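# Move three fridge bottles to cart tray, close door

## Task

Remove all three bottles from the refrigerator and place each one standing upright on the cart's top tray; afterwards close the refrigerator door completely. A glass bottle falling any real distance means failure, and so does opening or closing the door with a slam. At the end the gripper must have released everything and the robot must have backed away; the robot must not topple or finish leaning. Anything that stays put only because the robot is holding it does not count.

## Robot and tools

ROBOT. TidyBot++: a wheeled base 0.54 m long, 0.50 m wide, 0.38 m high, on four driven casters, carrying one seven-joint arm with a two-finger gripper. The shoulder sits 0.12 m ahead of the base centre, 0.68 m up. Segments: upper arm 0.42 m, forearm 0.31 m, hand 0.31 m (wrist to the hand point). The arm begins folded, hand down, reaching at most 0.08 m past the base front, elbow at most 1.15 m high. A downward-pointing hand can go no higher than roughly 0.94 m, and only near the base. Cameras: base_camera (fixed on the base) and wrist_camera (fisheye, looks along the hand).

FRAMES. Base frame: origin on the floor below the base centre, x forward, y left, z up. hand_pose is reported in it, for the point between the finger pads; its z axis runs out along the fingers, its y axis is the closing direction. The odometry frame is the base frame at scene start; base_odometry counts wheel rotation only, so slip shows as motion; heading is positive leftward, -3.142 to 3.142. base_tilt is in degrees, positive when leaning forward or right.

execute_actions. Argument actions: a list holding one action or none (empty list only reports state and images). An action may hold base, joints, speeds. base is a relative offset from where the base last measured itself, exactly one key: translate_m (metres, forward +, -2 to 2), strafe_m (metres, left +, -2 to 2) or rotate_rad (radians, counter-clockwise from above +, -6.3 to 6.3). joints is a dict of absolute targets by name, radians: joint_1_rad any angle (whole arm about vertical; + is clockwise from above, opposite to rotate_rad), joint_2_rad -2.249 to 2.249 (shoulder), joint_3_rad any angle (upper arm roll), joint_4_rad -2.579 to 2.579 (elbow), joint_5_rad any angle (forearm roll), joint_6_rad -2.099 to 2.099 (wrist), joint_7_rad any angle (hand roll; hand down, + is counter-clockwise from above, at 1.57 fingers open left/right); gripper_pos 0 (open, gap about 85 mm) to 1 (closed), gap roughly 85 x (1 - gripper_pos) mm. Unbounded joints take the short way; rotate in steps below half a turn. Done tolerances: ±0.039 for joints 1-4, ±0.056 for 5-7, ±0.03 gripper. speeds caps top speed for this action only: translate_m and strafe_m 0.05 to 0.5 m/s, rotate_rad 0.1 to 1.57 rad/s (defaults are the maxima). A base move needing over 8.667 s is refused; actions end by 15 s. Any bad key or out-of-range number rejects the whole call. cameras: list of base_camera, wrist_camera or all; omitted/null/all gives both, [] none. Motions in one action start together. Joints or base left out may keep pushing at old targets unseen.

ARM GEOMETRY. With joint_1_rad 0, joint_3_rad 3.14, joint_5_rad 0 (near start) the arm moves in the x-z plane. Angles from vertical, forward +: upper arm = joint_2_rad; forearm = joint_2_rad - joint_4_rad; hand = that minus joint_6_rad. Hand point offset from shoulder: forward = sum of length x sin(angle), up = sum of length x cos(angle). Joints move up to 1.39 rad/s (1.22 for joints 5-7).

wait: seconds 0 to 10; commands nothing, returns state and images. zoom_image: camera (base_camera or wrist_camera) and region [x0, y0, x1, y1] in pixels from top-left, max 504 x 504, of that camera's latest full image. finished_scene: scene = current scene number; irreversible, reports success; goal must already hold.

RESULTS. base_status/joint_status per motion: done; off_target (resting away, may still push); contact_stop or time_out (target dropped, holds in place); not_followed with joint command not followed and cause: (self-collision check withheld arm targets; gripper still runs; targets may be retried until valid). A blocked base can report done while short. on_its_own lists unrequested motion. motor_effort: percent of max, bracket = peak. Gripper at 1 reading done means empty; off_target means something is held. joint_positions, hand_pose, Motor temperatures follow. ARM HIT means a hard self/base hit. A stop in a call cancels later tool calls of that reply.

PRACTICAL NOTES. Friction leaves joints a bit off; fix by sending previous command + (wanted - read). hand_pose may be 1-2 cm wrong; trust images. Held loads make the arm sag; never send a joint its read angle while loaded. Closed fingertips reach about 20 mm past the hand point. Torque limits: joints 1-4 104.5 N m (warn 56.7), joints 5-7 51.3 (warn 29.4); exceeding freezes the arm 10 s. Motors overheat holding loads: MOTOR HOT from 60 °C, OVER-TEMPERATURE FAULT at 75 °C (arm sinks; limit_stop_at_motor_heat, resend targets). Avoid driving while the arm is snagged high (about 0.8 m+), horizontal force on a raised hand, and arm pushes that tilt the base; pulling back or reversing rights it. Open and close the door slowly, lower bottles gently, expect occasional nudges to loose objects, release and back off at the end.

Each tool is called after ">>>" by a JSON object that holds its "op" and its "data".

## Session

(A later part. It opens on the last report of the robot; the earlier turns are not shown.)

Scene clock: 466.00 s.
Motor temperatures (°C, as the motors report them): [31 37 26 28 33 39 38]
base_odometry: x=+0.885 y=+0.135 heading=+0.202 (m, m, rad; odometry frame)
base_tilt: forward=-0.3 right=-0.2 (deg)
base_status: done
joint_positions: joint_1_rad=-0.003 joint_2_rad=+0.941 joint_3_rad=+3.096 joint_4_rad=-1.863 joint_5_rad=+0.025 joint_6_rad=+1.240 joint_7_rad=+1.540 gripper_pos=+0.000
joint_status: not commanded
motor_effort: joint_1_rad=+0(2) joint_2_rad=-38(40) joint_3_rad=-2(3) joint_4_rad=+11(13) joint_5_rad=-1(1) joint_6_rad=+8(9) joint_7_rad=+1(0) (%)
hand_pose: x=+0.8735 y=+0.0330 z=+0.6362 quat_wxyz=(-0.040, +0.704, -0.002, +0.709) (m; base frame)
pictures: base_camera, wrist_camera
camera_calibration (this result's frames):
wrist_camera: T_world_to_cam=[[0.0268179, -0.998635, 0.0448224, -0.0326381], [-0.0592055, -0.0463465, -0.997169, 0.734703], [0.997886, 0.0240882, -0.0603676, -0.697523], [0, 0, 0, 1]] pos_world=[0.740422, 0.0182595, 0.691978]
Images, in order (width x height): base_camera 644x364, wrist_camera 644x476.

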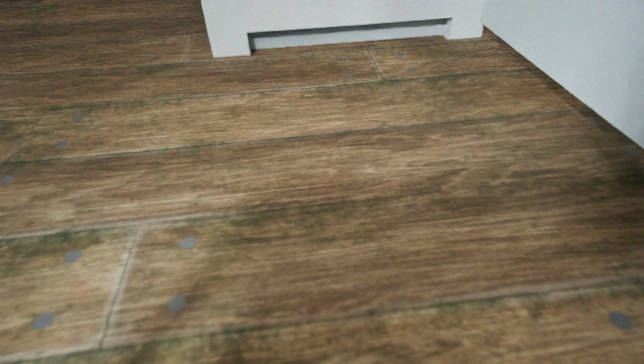

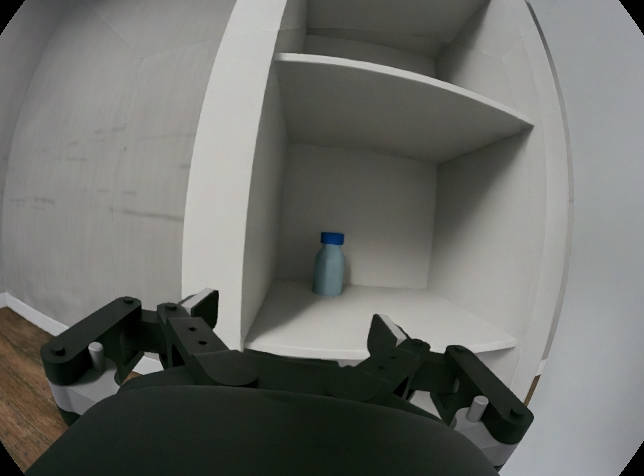

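>>> {"op": "execute_actions", "data": {"actions": [{"base":{"strafe_m":-0.07}}], "cameras": []}}

>>> {"op": "execute_actions", "data": {"actions": [{"base":{"translate_m":0.3},"speeds":{"translate_m":0.2}}], "cameras": ["wrist_camera"]}}

Scene clock: 476.23 s.
Motor temperatures (°C, as the motors report them): [31 37 26 28 33 39 38]
base_odometry: x=+0.900 y=+0.067 heading=+0.203 (m, m, rad; odometry frame)
base_tilt: forward=-0.3 right=-0.2 (deg)
base_status: done
joint_positions: joint_1_rad=+0.004 joint_2_rad=+0.941 joint_3_rad=+3.097 joint_4_rad=-1.863 joint_5_rad=+0.025 joint_6_rad=+1.240 joint_7_rad=+1.540 gripper_pos=+0.000
joint_status: not commanded
motor_effort: joint_1_rad=+0(4) joint_2_rad=-38(39) joint_3_rad=-2(4) joint_4_rad=+11(12) joint_5_rad=-1(0) joint_6_rad=+9(9) joint_7_rad=+0(1) (%)
hand_pose: x=+0.8737 y=+0.0271 z=+0.6361 quat_wxyz=(-0.037, +0.704, -0.004, +0.709) (m; base frame)
pictures: none
No camera images: the call's "cameras" was empty. Leave "cameras" out to get every camera's image.

Scene clock: 478.50 s.
Motor temperatures (°C, as the motors report them): [31 37 26 28 33 39 38]
base_odometry: x=+1.194 y=+0.127 heading=+0.202 (m, m, rad; odometry frame)
base_tilt: forward=-0.3 right=-0.2 (deg)
base_status: done
joint_positions: joint_1_rad=+0.004 joint_2_rad=+0.942 joint_3_rad=+3.097 joint_4_rad=-1.864 joint_5_rad=+0.025 joint_6_rad=+1.241 joint_7_rad=+1.540 gripper_pos=+0.000
joint_status: not commanded
motor_effort: joint_1_rad=-1(2) joint_2_rad=-38(40) joint_3_rad=-2(3) joint_4_rad=+11(13) joint_5_rad=+0(0) joint_6_rad=+8(10) joint_7_rad=+0(0) (%)
hand_pose: x=+0.8734 y=+0.0271 z=+0.6352 quat_wxyz=(-0.037, +0.705, -0.004, +0.708) (m; base frame)
pictures: wrist_camera
camera_calibration (this result's frames):
wrist_camera: T_world_to_cam=[[0.0191882, -0.998773, 0.04565, -0.0323057], [-0.0610659, -0.0467439, -0.997039, 0.734894], [0.997949, 0.0163437, -0.0618879, -0.696172], [0, 0, 0, 1]] pos_world=[0.740241, 0.0134638, 0.691108]
Images, in order (width x height): wrist_camera 644x476.

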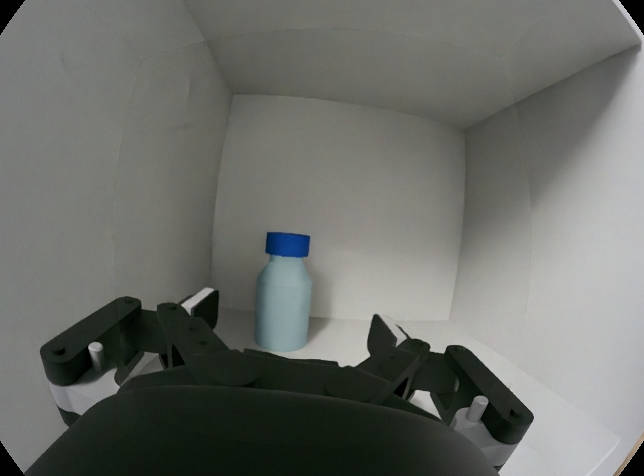

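>>> {"op": "execute_actions", "data": {"actions": [{"base":{"strafe_m":0.025}}], "cameras": []}}

>>> {"op": "execute_actions", "data": {"actions": [{"base":{"translate_m":0.14},"speeds":{"translate_m":0.12}}], "cameras": ["wrist_camera"]}}

Scene clock: 487.07 s.
Motor temperatures (°C, as the motors report them): [31 37 26 28 33 39 38]
base_odometry: x=+1.189 y=+0.151 heading=+0.202 (m, m, rad; odometry frame)
base_tilt: forward=-0.3 right=-0.2 (deg)
base_status: done
joint_positions: joint_1_rad=-0.001 joint_2_rad=+0.942 joint_3_rad=+3.097 joint_4_rad=-1.864 joint_5_rad=+0.025 joint_6_rad=+1.241 joint_7_rad=+1.540 gripper_pos=+0.000
joint_status: not commanded
motor_effort: joint_1_rad=+0(5) joint_2_rad=-38(38) joint_3_rad=-3(4) joint_4_rad=+11(12) joint_5_rad=-1(0) joint_6_rad=+9(9) joint_7_rad=+0(1) (%)
hand_pose: x=+0.8732 y=+0.0310 z=+0.6351 quat_wxyz=(-0.039, +0.705, -0.003, +0.708) (m; base frame)
pictures: none
No camera images: the call's "cameras" was empty. Leave "cameras" out to get every camera's image.

Scene clock: 488.83 s.
Motor temperatures (°C, as the motors report them): [31 37 26 27 33 39 38]
base_odometry: x=+1.326 y=+0.180 heading=+0.203 (m, m, rad; odometry frame)
base_tilt: forward=-0.3 right=-0.2 (deg)
base_status: done
joint_positions: joint_1_rad=-0.001 joint_2_rad=+0.943 joint_3_rad=+3.097 joint_4_rad=-1.865 joint_5_rad=+0.025 joint_6_rad=+1.241 joint_7_rad=+1.540 gripper_pos=+0.000
joint_status: not commanded
motor_effort: joint_1_rad=-1(0) joint_2_rad=-37(40) joint_3_rad=-2(2) joint_4_rad=+11(13) joint_5_rad=-1(1) joint_6_rad=+8(9) joint_7_rad=+0(0) (%)
hand_pose: x=+0.8729 y=+0.0310 z=+0.6345 quat_wxyz=(-0.039, +0.705, -0.003, +0.708) (m; base frame)
pictures: wrist_camera
camera_calibration (this result's frames):
wrist_camera: T_world_to_cam=[[0.0244425, -0.998659, 0.0456331, -0.0329286], [-0.0618322, -0.0470696, -0.996976, 0.735], [0.997787, 0.021547, -0.0628998, -0.695221], [0, 0, 0, 1]] pos_world=[0.739935, 0.0166916, 0.690551]
Images, in order (width x height): wrist_camera 644x476.

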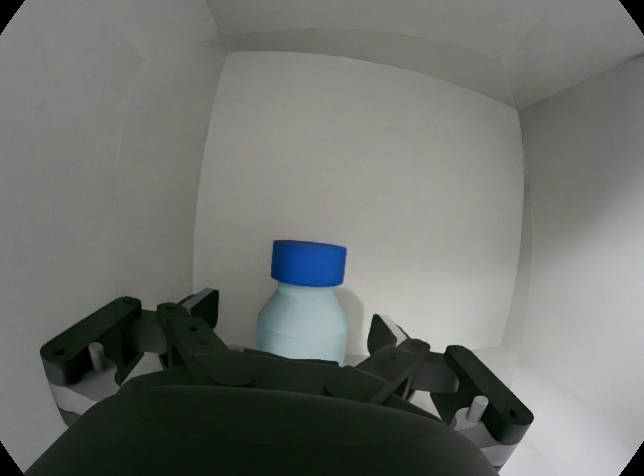

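>>> {"op": "execute_actions", "data": {"actions": [{"base":{"translate_m":0.07},"speeds":{"translate_m":0.08}}], "cameras": []}}

>>> {"op": "execute_actions", "data": {"actions": [{"joints":{"gripper_pos":1}}], "cameras": ["wrist_camera"]}}

Scene clock: 495.93 s.
Motor temperatures (°C, as the motors report them): [31 36 26 27 33 39 38]
base_odometry: x=+1.395 y=+0.194 heading=+0.203 (m, m, rad; odometry frame)
base_tilt: forward=-0.3 right=-0.2 (deg)
base_status: done
joint_positions: joint_1_rad=-0.001 joint_2_rad=+0.943 joint_3_rad=+3.097 joint_4_rad=-1.865 joint_5_rad=+0.025 joint_6_rad=+1.241 joint_7_rad=+1.540 gripper_pos=+0.000
joint_status: not commanded
motor_effort: joint_1_rad=-1(2) joint_2_rad=-38(39) joint_3_rad=-2(3) joint_4_rad=+11(13) joint_5_rad=-1(1) joint_6_rad=+8(9) joint_7_rad=+0(0) (%)
hand_pose: x=+0.8727 y=+0.0310 z=+0.6340 quat_wxyz=(-0.039, +0.705, -0.003, +0.708) (m; base frame)
pictures: none
No camera images: the call's "cameras" was empty. Leave "cameras" out to get every camera's image.

Scene clock: 497.03 s.
Motor temperatures (°C, as the motors report them): [31 36 26 27 33 39 38]
base_odometry: x=+1.395 y=+0.194 heading=+0.203 (m, m, rad; odometry frame)
base_tilt: forward=-0.3 right=-0.1 (deg)
base_status: not commanded
joint_positions: joint_1_rad=+0.005 joint_2_rad=+0.942 joint_3_rad=+3.104 joint_4_rad=-1.866 joint_5_rad=+0.022 joint_6_rad=+1.259 joint_7_rad=+1.540 gripper_pos=+0.445
joint_status: gripper_pos off_target (ended at +0.445, target +1.000)
motor_effort: joint_1_rad=-2(6) joint_2_rad=-36(41) joint_3_rad=-4(7) joint_4_rad=+10(14) joint_5_rad=+0(2) joint_6_rad=+7(12) joint_7_rad=+0(3) (%)
hand_pose: x=+0.8729 y=+0.0225 z=+0.6401 quat_wxyz=(-0.033, +0.699, -0.005, +0.714) (m; base frame)
pictures: wrist_camera
camera_calibration (this result's frames):
wrist_camera: T_world_to_cam=[[0.0110495, -0.998703, 0.0497079, -0.0326566], [-0.0449303, -0.0501566, -0.99773, 0.726049], [0.998929, 0.00879101, -0.0454262, -0.706562], [0, 0, 0, 1]] pos_world=[0.738788, 0.0100133, 0.693928]
Images, in order (width x height): wrist_camera 644x476.

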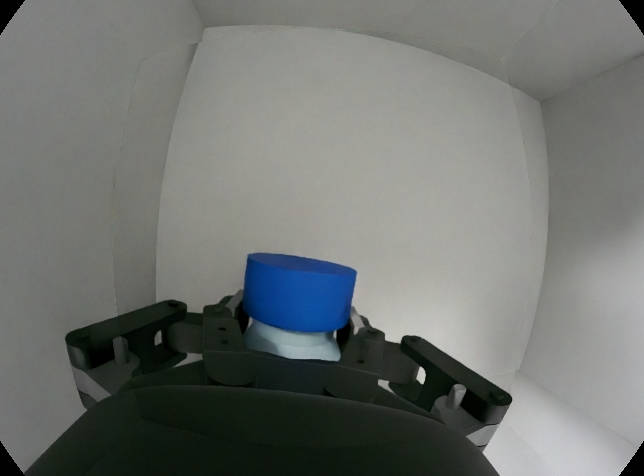

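>>> {"op": "execute_actions", "data": {"actions": [{"joints":{"joint_2_rad":0.88,"gripper_pos":1}}], "cameras": []}}

>>> {"op": "execute_actions", "data": {"actions": [{"base":{"translate_m":-1.2},"speeds":{"translate_m":0.3}}], "cameras": []}}

>>> {"op": "execute_actions", "data": {"actions": [{"joints":{"joint_1_rad":0.0,"joint_2_rad":0.28,"joint_4_rad":-1.02,"joint_6_rad":-0.26}}], "cameras": []}}

>>> {"op": "execute_actions", "data": {"actions": [{"base":{"rotate_rad":-1.783},"speeds":{"rotate_rad":0.5}}], "cameras": ["base_camera"]}}

Scene clock: 510.27 s.
Motor temperatures (°C, as the motors report them): [31 36 26 27 33 39 38]
base_odometry: x=+1.395 y=+0.194 heading=+0.203 (m, m, rad; odometry frame)
base_tilt: forward=-0.3 right=-0.2 (deg)
base_status: not commanded
joint_positions: joint_1_rad=+0.005 joint_2_rad=+0.928 joint_3_rad=+3.104 joint_4_rad=-1.883 joint_5_rad=+0.022 joint_6_rad=+1.259 joint_7_rad=+1.540 gripper_pos=+0.445
joint_status: joint_2_rad off_target (ended at +0.928, target +0.880); gripper_pos off_target (ended at +0.445, target +1.000)
motor_effort: joint_1_rad=-1(3) joint_2_rad=-44(45) joint_3_rad=-3(4) joint_4_rad=+15(16) joint_5_rad=-1(0) joint_6_rad=+13(13) joint_7_rad=+1(1) (%)
hand_pose: x=+0.8685 y=+0.0226 z=+0.6435 quat_wxyz=(-0.033, +0.700, -0.005, +0.713) (m; base frame)
pictures: none
No camera images: the call's "cameras" was empty. Leave "cameras" out to get every camera's image.

Scene clock: 515.30 s.
Motor temperatures (°C, as the motors report them): [31 37 26 27 33 39 38]
base_odometry: x=+0.219 y=-0.049 heading=+0.204 (m, m, rad; odometry frame)
base_tilt: forward=-0.3 right=-0.2 (deg)
base_status: done
joint_positions: joint_1_rad=+0.004 joint_2_rad=+0.922 joint_3_rad=+3.104 joint_4_rad=-1.888 joint_5_rad=+0.022 joint_6_rad=+1.259 joint_7_rad=+1.540 gripper_pos=+0.445
joint_status: not commanded
motor_effort: joint_1_rad=-1(8) joint_2_rad=-44(45) joint_3_rad=-3(6) joint_4_rad=+15(16) joint_5_rad=-1(2) joint_6_rad=+13(14) joint_7_rad=+0(0) (%)
hand_pose: x=+0.8671 y=+0.0229 z=+0.6453 quat_wxyz=(-0.033, +0.700, -0.005, +0.713) (m; base frame)
pictures: none
No camera images: the call's "cameras" was empty. Leave "cameras" out to get every camera's image.

Scene clock: 517.90 s.
Motor temperatures (°C, as the motors report them): [31 37 26 27 33 39 38]
base_odometry: x=+0.219 y=-0.049 heading=+0.204 (m, m, rad; odometry frame)
base_tilt: forward=-0.3 right=-0.2 (deg)
base_status: not commanded
joint_positions: joint_1_rad=+0.004 joint_2_rad=+0.311 joint_3_rad=+3.104 joint_4_rad=-1.066 joint_5_rad=+0.022 joint_6_rad=-0.259 joint_7_rad=+1.540 gripper_pos=+0.445
joint_status: joint_4_rad off_target (ended at -1.066, target -1.020); the others done
motor_effort: joint_1_rad=+0(0) joint_2_rad=-36(49) joint_3_rad=-1(3) joint_4_rad=+28(29) joint_5_rad=-2(1) joint_6_rad=+13(14) joint_7_rad=+0(0) (%)
hand_pose: x=+0.8664 y=+0.0180 z=+1.1225 quat_wxyz=(-0.016, +0.730, +0.002, +0.683) (m; base frame)
pictures: none
No camera images: the call's "cameras" was empty. Leave "cameras" out to get every camera's image.

Scene clock: 522.30 s.
Motor temperatures (°C, as the motors report them): [31 37 26 27 33 39 38]
base_odometry: x=+0.220 y=-0.049 heading=-1.579 (m, m, rad; odometry frame)
base_tilt: forward=-0.3 right=-0.2 (deg)
base_status: done
joint_positions: joint_1_rad=+0.005 joint_2_rad=+0.311 joint_3_rad=+3.106 joint_4_rad=-1.066 joint_5_rad=+0.022 joint_6_rad=-0.260 joint_7_rad=+1.540 gripper_pos=+0.445
joint_status: not commanded
motor_effort: joint_1_rad=+0(7) joint_2_rad=-37(38) joint_3_rad=-1(5) joint_4_rad=+28(29) joint_5_rad=-1(2) joint_6_rad=+13(13) joint_7_rad=+0(0) (%)
hand_pose: x=+0.8664 y=+0.0167 z=+1.1223 quat_wxyz=(-0.015, +0.730, +0.002, +0.683) (m; base frame)
pictures: base_camera
Images, in order (width x height): base_camera 644x364.

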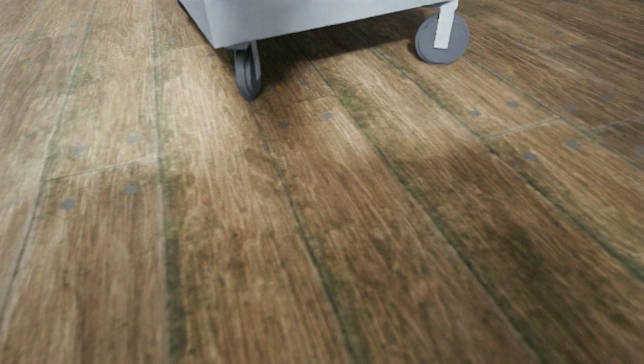

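Consistent. Move to x≈-0.03, y≈-0.25.

>>> {"op": "execute_actions", "data": {"actions": [{"base":{"strafe_m":-0.25},"speeds":{"strafe_m":0.2}}], "cameras": []}}

>>> {"op": "execute_actions", "data": {"actions": [{"base":{"translate_m":0.2},"speeds":{"translate_m":0.15},"joints":{"joint_2_rad":0.68,"joint_6_rad":0.18}}], "cameras": ["wrist_camera"]}}

Scene clock: 534.90 s.
Motor temperatures (°C, as the motors report them): [31 37 26 28 33 39 38]
base_odometry: x=-0.031 y=-0.047 heading=-1.580 (m, m, rad; odometry frame)
base_tilt: forward=-0.3 right=-0.2 (deg)
base_status: done
joint_positions: joint_1_rad=+0.003 joint_2_rad=+0.312 joint_3_rad=+3.106 joint_4_rad=-1.066 joint_5_rad=+0.022 joint_6_rad=-0.260 joint_7_rad=+1.540 gripper_pos=+0.445
joint_status: not commanded
motor_effort: joint_1_rad=-1(4) joint_2_rad=-37(39) joint_3_rad=-1(4) joint_4_rad=+28(30) joint_5_rad=-1(1) joint_6_rad=+13(14) joint_7_rad=+0(0) (%)
hand_pose: x=+0.8664 y=+0.0181 z=+1.1222 quat_wxyz=(-0.016, +0.730, +0.003, +0.683) (m; base frame)
pictures: none
No camera images: the call's "cameras" was empty. Leave "cameras" out to get every camera's image.

Scene clock: 536.90 s.
Motor temperatures (°C, as the motors report them): [31 37 26 28 33 39 38]
base_odometry: x=-0.033 y=-0.247 heading=-1.580 (m, m, rad; odometry frame)
base_tilt: forward=-0.3 right=-0.2 (deg)
base_status: done
joint_positions: joint_1_rad=+0.003 joint_2_rad=+0.667 joint_3_rad=+3.106 joint_4_rad=-1.036 joint_5_rad=+0.022 joint_6_rad=+0.158 joint_7_rad=+1.540 gripper_pos=+0.445
joint_status: all done
motor_effort: joint_1_rad=-2(5) joint_2_rad=-41(49) joint_3_rad=-2(4) joint_4_rad=+23(29) joint_5_rad=-1(0) joint_6_rad=+9(13) joint_7_rad=+0(1) (%)
hand_pose: x=+1.0016 y=+0.0182 z=+0.9793 quat_wxyz=(-0.021, +0.698, -0.001, +0.716) (m; base frame)
pictures: wrist_camera
camera_calibration (this result's frames):
wrist_camera: T_world_to_cam=[[0.000279744, -0.997347, 0.0727955, -0.0670983], [-0.0417327, -0.0727437, -0.996477, 1.06597], [0.999129, -0.00275919, -0.0416423, -0.823335], [0, 0, 0, 1]] pos_world=[0.867122, 0.00835024, 1.03281]
Images, in order (width x height): wrist_camera 644x476.

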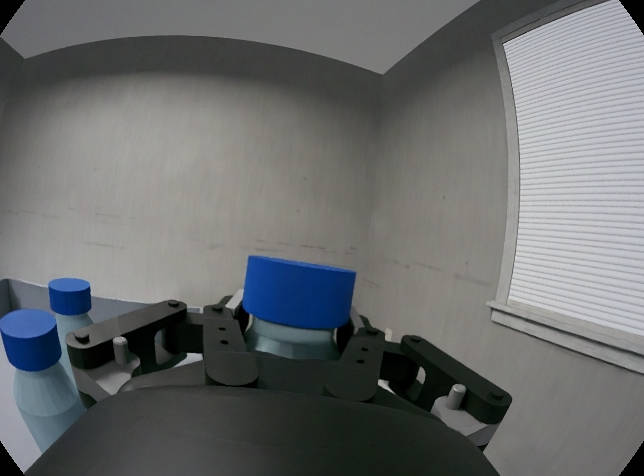

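>>> {"op": "execute_actions", "data": {"actions": [{"joints":{"joint_2_rad":0.5,"joint_6_rad":-0.02}}], "cameras": []}}

>>> {"op": "execute_actions", "data": {"actions": [{"base":{"strafe_m":0.09},"speeds":{"strafe_m":0.1}}], "cameras": []}}

>>> {"op": "execute_actions", "data": {"actions": [{"joints":{"joint_2_rad":0.68,"joint_6_rad":0.18}}], "cameras": ["wrist_camera"]}}

Scene clock: 547.60 s.
Motor temperatures (°C, as the motors report them): [31 37 26 28 33 39 38]
base_odometry: x=-0.033 y=-0.247 heading=-1.580 (m, m, rad; odometry frame)
base_tilt: forward=-0.3 right=-0.2 (deg)
base_status: not commanded
joint_positions: joint_1_rad=+0.003 joint_2_rad=+0.534 joint_3_rad=+3.106 joint_4_rad=-1.040 joint_5_rad=+0.022 joint_6_rad=-0.018 joint_7_rad=+1.540 gripper_pos=+0.445
joint_status: all done
motor_effort: joint_1_rad=+0(2) joint_2_rad=-45(51) joint_3_rad=-2(2) joint_4_rad=+29(30) joint_5_rad=-2(1) joint_6_rad=+13(13) joint_7_rad=+0(1) (%)
hand_pose: x=+0.9581 y=+0.0182 z=+1.0367 quat_wxyz=(-0.019, +0.715, +0.001, +0.699) (m; base frame)
pictures: none
No camera images: the call's "cameras" was empty. Leave "cameras" out to get every camera's image.

Scene clock: 549.10 s.
Motor temperatures (°C, as the motors report them): [31 37 26 28 33 39 38]
base_odometry: x=+0.058 y=-0.248 heading=-1.580 (m, m, rad; odometry frame)
base_tilt: forward=-0.3 right=-0.2 (deg)
base_status: done
joint_positions: joint_1_rad=+0.000 joint_2_rad=+0.534 joint_3_rad=+3.106 joint_4_rad=-1.040 joint_5_rad=+0.022 joint_6_rad=-0.019 joint_7_rad=+1.540 gripper_pos=+0.445
joint_status: not commanded
motor_effort: joint_1_rad=+0(6) joint_2_rad=-44(46) joint_3_rad=-2(4) joint_4_rad=+29(29) joint_5_rad=-1(1) joint_6_rad=+13(13) joint_7_rad=+0(0) (%)
hand_pose: x=+0.9580 y=+0.0204 z=+1.0365 quat_wxyz=(-0.020, +0.715, +0.002, +0.699) (m; base frame)
pictures: none
No camera images: the call's "cameras" was empty. Leave "cameras" out to get every camera's image.

Scene clock: 550.33 s.
Motor temperatures (°C, as the motors report them): [31 37 26 28 33 39 38]
base_odometry: x=+0.058 y=-0.248 heading=-1.580 (m, m, rad; odometry frame)
base_tilt: forward=-0.3 right=-0.2 (deg)
base_status: not commanded
joint_positions: joint_1_rad=+0.000 joint_2_rad=+0.723 joint_3_rad=+3.106 joint_4_rad=-1.039 joint_5_rad=+0.022 joint_6_rad=+0.132 joint_7_rad=+1.540 gripper_pos=+0.445
joint_status: joint_2_rad off_target (ended at +0.723, target +0.680); the others done
motor_effort: joint_1_rad=-1(2) joint_2_rad=-50(54) joint_3_rad=-2(2) joint_4_rad=+28(30) joint_5_rad=-1(1) joint_6_rad=+13(14) joint_7_rad=+0(1) (%)
hand_pose: x=+1.0162 y=+0.0205 z=+0.9195 quat_wxyz=(-0.022, +0.728, +0.000, +0.686) (m; base frame)
pictures: wrist_camera
camera_calibration (this result's frames):
wrist_camera: T_world_to_cam=[[0.00919417, -0.997278, 0.073153, -0.069791], [-0.125961, -0.0737284, -0.989292, 1.08617], [0.991993, -0.000118693, -0.126296, -0.755356], [0, 0, 0, 1]] pos_world=[0.886764, 0.0103909, 0.984246]
Images, in order (width x height): wrist_camera 644x476.

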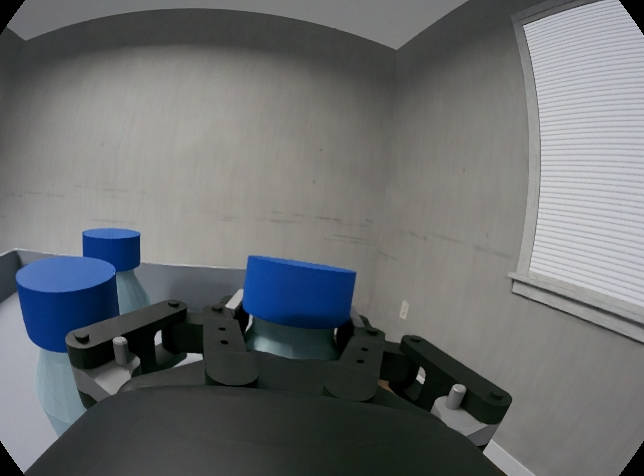

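>>> {"op": "execute_actions", "data": {"actions": [{"joints":{"joint_2_rad":0.74,"joint_6_rad":0.25}}], "cameras": []}}

>>> {"op": "execute_actions", "data": {"actions": [{"joints":{"gripper_pos":0}}], "cameras": []}}

>>> {"op": "execute_actions", "data": {"actions": [{"base":{"translate_m":-0.45},"speeds":{"translate_m":0.2}}], "cameras": ["wrist_camera"]}}

Scene clock: 557.67 s.
Motor temperatures (°C, as the motors report them): [31 37 26 28 33 39 38]
base_odometry: x=+0.058 y=-0.248 heading=-1.580 (m, m, rad; odometry frame)
base_tilt: forward=-0.2 right=-0.2 (deg)
base_status: not commanded
joint_positions: joint_1_rad=-0.003 joint_2_rad=+0.751 joint_3_rad=+3.105 joint_4_rad=-1.039 joint_5_rad=+0.022 joint_6_rad=+0.200 joint_7_rad=+1.540 gripper_pos=+0.445
joint_status: all done
motor_effort: joint_1_rad=+4(5) joint_2_rad=-47(49) joint_3_rad=+0(1) joint_4_rad=+26(29) joint_5_rad=-2(1) joint_6_rad=+12(13) joint_7_rad=+0(1) (%)
hand_pose: x=+1.0236 y=+0.0237 z=+0.9150 quat_wxyz=(-0.024, +0.714, +0.000, +0.700) (m; base frame)
pictures: none
No camera images: the call's "cameras" was empty. Leave "cameras" out to get every camera's image.

Scene clock: 558.77 s.
Motor temperatures (°C, as the motors report them): [31 37 26 28 33 39 38]
base_odometry: x=+0.058 y=-0.248 heading=-1.580 (m, m, rad; odometry frame)
base_tilt: forward=-0.3 right=-0.2 (deg)
base_status: not commanded
joint_positions: joint_1_rad=-0.003 joint_2_rad=+0.742 joint_3_rad=+3.105 joint_4_rad=-1.037 joint_5_rad=+0.022 joint_6_rad=+0.219 joint_7_rad=+1.540 gripper_pos=+0.000
joint_status: all done
motor_effort: joint_1_rad=-1(4) joint_2_rad=-43(48) joint_3_rad=-2(3) joint_4_rad=+22(27) joint_5_rad=-2(2) joint_6_rad=+9(11) joint_7_rad=+0(0) (%)
hand_pose: x=+1.0214 y=+0.0236 z=+0.9315 quat_wxyz=(-0.024, +0.703, +0.000, +0.711) (m; base frame)
pictures: none
No camera images: the call's "cameras" was empty. Leave "cameras" out to get every camera's image.

Scene clock: 561.80 s.
Motor temperatures (°C, as the motors report them): [31 37 26 28 33 39 38]
base_odometry: x=+0.062 y=+0.202 heading=-1.580 (m, m, rad; odometry frame)
base_tilt: forward=-0.3 right=-0.2 (deg)
base_status: done
joint_positions: joint_1_rad=-0.003 joint_2_rad=+0.740 joint_3_rad=+3.105 joint_4_rad=-1.037 joint_5_rad=+0.022 joint_6_rad=+0.220 joint_7_rad=+1.540 gripper_pos=+0.000
joint_status: not commanded
motor_effort: joint_1_rad=-1(1) joint_2_rad=-43(46) joint_3_rad=-2(2) joint_4_rad=+22(23) joint_5_rad=-1(1) joint_6_rad=+8(9) joint_7_rad=+0(0) (%)
hand_pose: x=+1.0210 y=+0.0235 z=+0.9331 quat_wxyz=(-0.024, +0.702, +0.000, +0.712) (m; base frame)
pictures: wrist_camera
camera_calibration (this result's frames):
wrist_camera: T_world_to_cam=[[0.0072589, -0.997493, 0.0703925, -0.063243], [-0.0530996, -0.0706795, -0.996085, 1.0323], [0.998563, 0.00349267, -0.0534795, -0.833236], [0, 0, 0, 1]] pos_world=[0.887312, 0.0127885, 0.988153]
Images, in order (width x height): wrist_camera 644x476.

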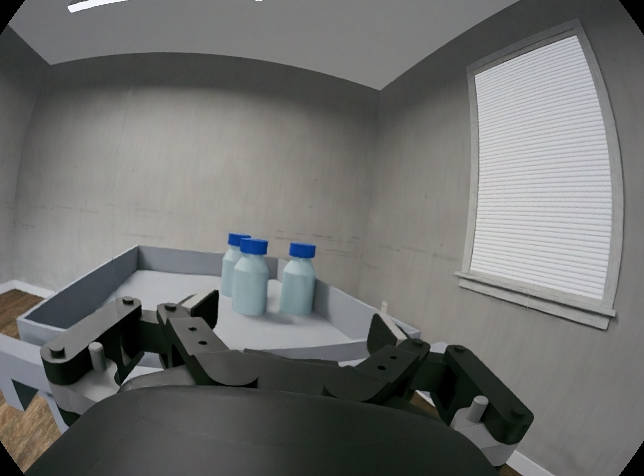

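>>> {"op": "execute_actions", "data": {"actions": [{"base":{"rotate_rad":1.783},"joints":{"joint_2_rad":0.8,"joint_4_rad":-1.57,"joint_6_rad":0.8,"gripper_pos":1}}], "cameras": []}}

>>> {"op": "execute_actions", "data": {"actions": [{"base":{"strafe_m":-0.8}}], "cameras": []}}

>>> {"op": "execute_actions", "data": {"actions": [{"base":{"translate_m":0.45}}]}}

Scene clock: 594.53 s.
Motor temperatures (°C, as the motors report them): [31 37 26 28 33 39 38]
base_odometry: x=+0.062 y=+0.202 heading=+0.202 (m, m, rad; odometry frame)
base_tilt: forward=-0.3 right=-0.1 (deg)
base_status: done
joint_positions: joint_1_rad=-0.012 joint_2_rad=+0.808 joint_3_rad=+3.098 joint_4_rad=-1.541 joint_5_rad=+0.022 joint_6_rad=+0.768 joint_7_rad=+1.540 gripper_pos=+0.999
joint_status: all done
motor_effort: joint_1_rad=-1(7) joint_2_rad=-41(47) joint_3_rad=-2(5) joint_4_rad=+18(23) joint_5_rad=-1(3) joint_6_rad=+9(10) joint_7_rad=+0(1) (%)
hand_pose: x=+0.9569 y=+0.0397 z=+0.7492 quat_wxyz=(-0.037, +0.711, +0.004, +0.703) (m; base frame)
pictures: none
No camera images: the call's "cameras" was empty. Leave "cameras" out to get every camera's image.

Scene clock: 597.50 s.
Motor temperatures (°C, as the motors report them): [31 38 26 28 33 39 38]
base_odometry: x=+0.224 y=-0.582 heading=+0.203 (m, m, rad; odometry frame)
base_tilt: forward=-0.3 right=-0.2 (deg)
base_status: done
joint_positions: joint_1_rad=-0.006 joint_2_rad=+0.808 joint_3_rad=+3.098 joint_4_rad=-1.542 joint_5_rad=+0.022 joint_6_rad=+0.768 joint_7_rad=+1.540 gripper_pos=+0.999
joint_status: not commanded
motor_effort: joint_1_rad=-1(4) joint_2_rad=-40(42) joint_3_rad=-2(4) joint_4_rad=+18(18) joint_5_rad=-1(1) joint_6_rad=+8(9) joint_7_rad=+1(0) (%)
hand_pose: x=+0.9571 y=+0.0347 z=+0.7491 quat_wxyz=(-0.035, +0.711, +0.002, +0.703) (m; base frame)
pictures: none
No camera images: the call's "cameras" was empty. Leave "cameras" out to get every camera's image.

Scene clock: 599.77 s.
Motor temperatures (°C, as the motors report them): [31 38 26 28 33 39 38]
base_odometry: x=+0.665 y=-0.491 heading=+0.202 (m, m, rad; odometry frame)
base_tilt: forward=-0.3 right=-0.2 (deg)
base_status: done
joint_positions: joint_1_rad=-0.006 joint_2_rad=+0.806 joint_3_rad=+3.098 joint_4_rad=-1.546 joint_5_rad=+0.022 joint_6_rad=+0.770 joint_7_rad=+1.540 gripper_pos=+0.999
joint_status: not commanded
motor_effort: joint_1_rad=+0(4) joint_2_rad=-41(43) joint_3_rad=-2(4) joint_4_rad=+18(19) joint_5_rad=-1(0) joint_6_rad=+9(9) joint_7_rad=+0(1) (%)
hand_pose: x=+0.9559 y=+0.0347 z=+0.7492 quat_wxyz=(-0.035, +0.711, +0.002, +0.702) (m; base frame)
pictures: base_camera, wrist_camera
camera_calibration (this result's frames):
wrist_camera: T_world_to_cam=[[0.0270199, -0.997937, 0.0582395, -0.0485131], [-0.0772326, -0.0601706, -0.995196, 0.868503], [0.996647, 0.0223921, -0.0786991, -0.758015], [0, 0, 0, 1]] pos_world=[0.823861, 0.020819, 0.807501]
Images, in order (width x height): base_camera 644x364, wrist_camera 644x476.

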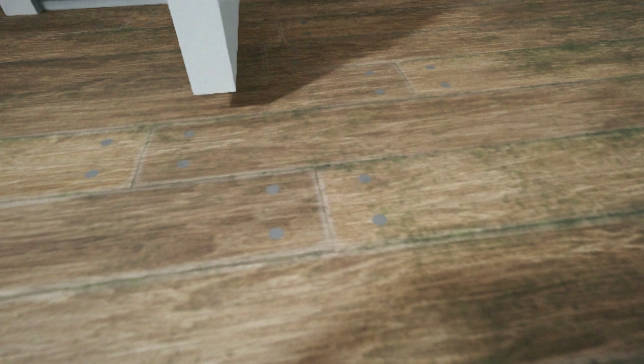

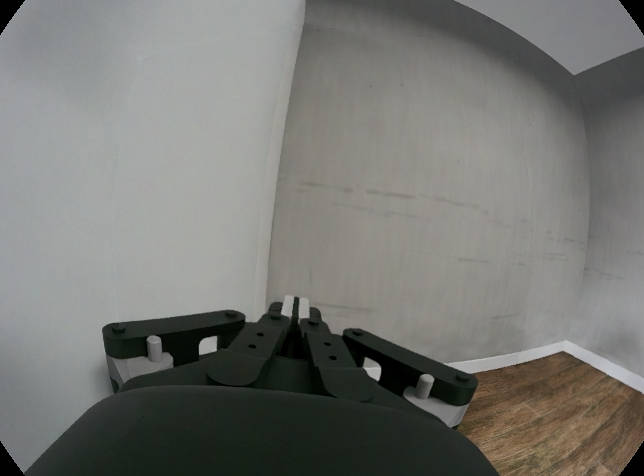

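>>> {"op": "execute_actions", "data": {"actions": [{"base":{"strafe_m":0.5},"speeds":{"strafe_m":0.07}}]}}

Scene clock: 614.70 s.
Motor temperatures (°C, as the motors report them): [31 38 26 28 33 39 38]
base_odometry: x=+0.564 y=-0.001 heading=+0.202 (m, m, rad; odometry frame)
base_tilt: forward=-0.3 right=-0.2 (deg)
base_status: done
joint_positions: joint_1_rad=+0.001 joint_2_rad=+0.806 joint_3_rad=+3.100 joint_4_rad=-1.546 joint_5_rad=+0.022 joint_6_rad=+0.770 joint_7_rad=+1.540 gripper_pos=+0.999
joint_status: not commanded
motor_effort: joint_1_rad=+0(6) joint_2_rad=-41(42) joint_3_rad=-2(5) joint_4_rad=+18(18) joint_5_rad=-1(1) joint_6_rad=+9(9) joint_7_rad=+0(0) (%)
hand_pose: x=+0.9562 y=+0.0270 z=+0.7491 quat_wxyz=(-0.031, +0.711, -0.001, +0.703) (m; base frame)
pictures: base_camera, wrist_camera
camera_calibration (this result's frames):
wrist_camera: T_world_to_cam=[[0.0175354, -0.998072, 0.0595309, -0.0480937], [-0.077833, -0.060722, -0.995116, 0.868513], [0.996812, 0.0128162, -0.0787477, -0.758007], [0, 0, 0, 1]] pos_world=[0.824033, 0.0144517, 0.807442]
Images, in order (width x height): base_camera 644x364, wrist_camera 644x476.

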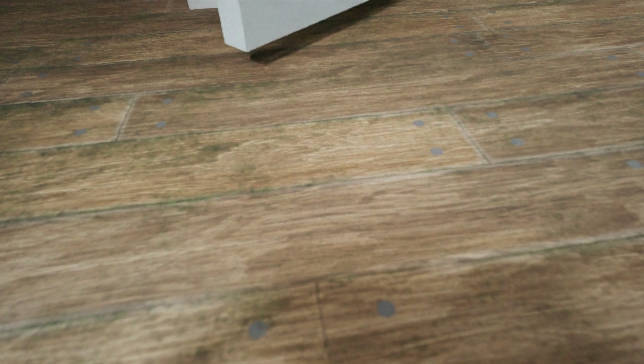

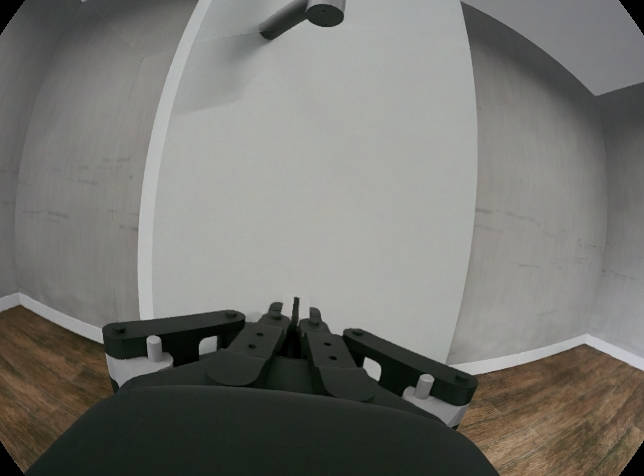

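Door swung partway; now facing it. Push forward slowly.

>>> {"op": "execute_actions", "data": {"actions": [{"base":{"translate_m":0.45},"speeds":{"translate_m":0.06}}]}}

Scene clock: 632.10 s.
Motor temperatures (°C, as the motors report them): [31 37 26 28 33 39 38]
base_odometry: x=+1.002 y=+0.089 heading=+0.192 (m, m, rad; odometry frame)
base_tilt: forward=-0.4 right=-0.1 (deg)
base_status: translate_m time_out (by the wheels' count: +0.447 of +0.450)
joint_positions: joint_1_rad=+0.039 joint_2_rad=+0.673 joint_3_rad=+3.116 joint_4_rad=-1.774 joint_5_rad=+0.002 joint_6_rad=+0.803 joint_7_rad=+1.540 gripper_pos=+0.999
joint_status: not commanded
motor_effort: joint_1_rad=-8(14) joint_2_rad=-13(42) joint_3_rad=-5(9) joint_4_rad=+51(60) joint_5_rad=+2(5) joint_6_rad=+4(9) joint_7_rad=+1(1) (%)
hand_pose: x=+0.8926 y=-0.0140 z=+0.7470 quat_wxyz=(-0.010, +0.732, -0.023, +0.681) (m; base frame)
pictures: base_camera, wrist_camera
camera_calibration (this result's frames):
wrist_camera: T_world_to_cam=[[-0.0380244, -0.997445, 0.0604764, -0.0388362], [-0.142763, -0.0544769, -0.988257, 0.911954], [0.989026, -0.0462116, -0.140327, -0.64206], [0, 0, 0, 1]] pos_world=[0.763731, -0.0187272, 0.813495]
Images, in order (width x height): base_camera 644x364, wrist_camera 644x476.

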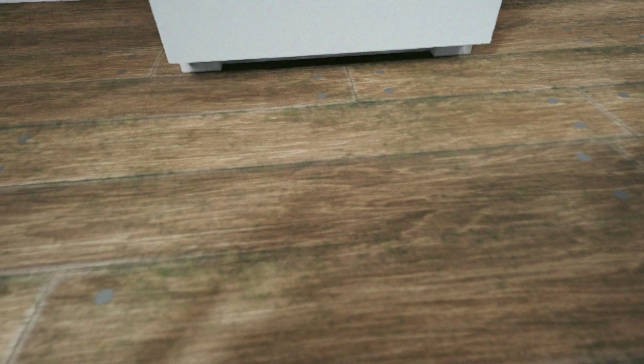

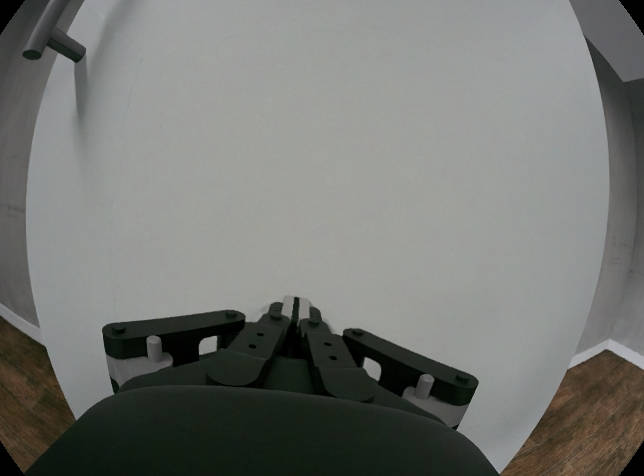

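Closed. Back away and finish.

>>> {"op": "execute_actions", "data": {"actions": [{"base":{"translate_m":-0.5},"speeds":{"translate_m":0.2}}], "cameras": ["base_camera"]}}

>>> {"op": "finished_scene", "data": {"scene": 1}}

Scene clock: 642.90 s.
Motor temperatures (°C, as the motors report them): [31 37 26 29 33 39 38]
base_odometry: x=+0.512 y=-0.007 heading=+0.193 (m, m, rad; odometry frame)
base_tilt: forward=-0.3 right=-0.1 (deg)
base_status: done
joint_positions: joint_1_rad=+0.020 joint_2_rad=+0.807 joint_3_rad=+3.115 joint_4_rad=-1.570 joint_5_rad=+0.002 joint_6_rad=+0.804 joint_7_rad=+1.540 gripper_pos=+0.999
joint_status: not commanded
motor_effort: joint_1_rad=-1(9) joint_2_rad=-40(43) joint_3_rad=-2(5) joint_4_rad=+18(52) joint_5_rad=-1(3) joint_6_rad=+9(9) joint_7_rad=+0(1) (%)
hand_pose: x=+0.9515 y=-0.0011 z=+0.7461 quat_wxyz=(-0.017, +0.707, -0.017, +0.706) (m; base frame)
pictures: base_camera
Images, in order (width x height): base_camera 644x364.

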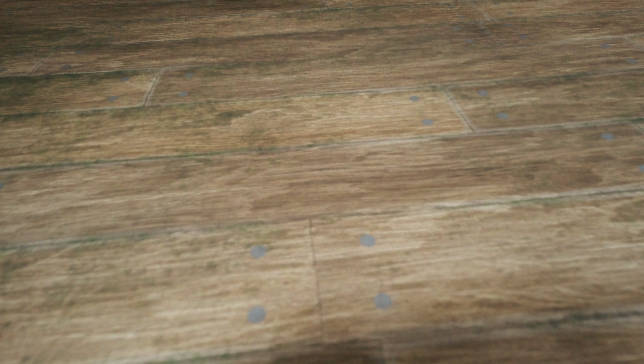

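The scene is finished: the task was done.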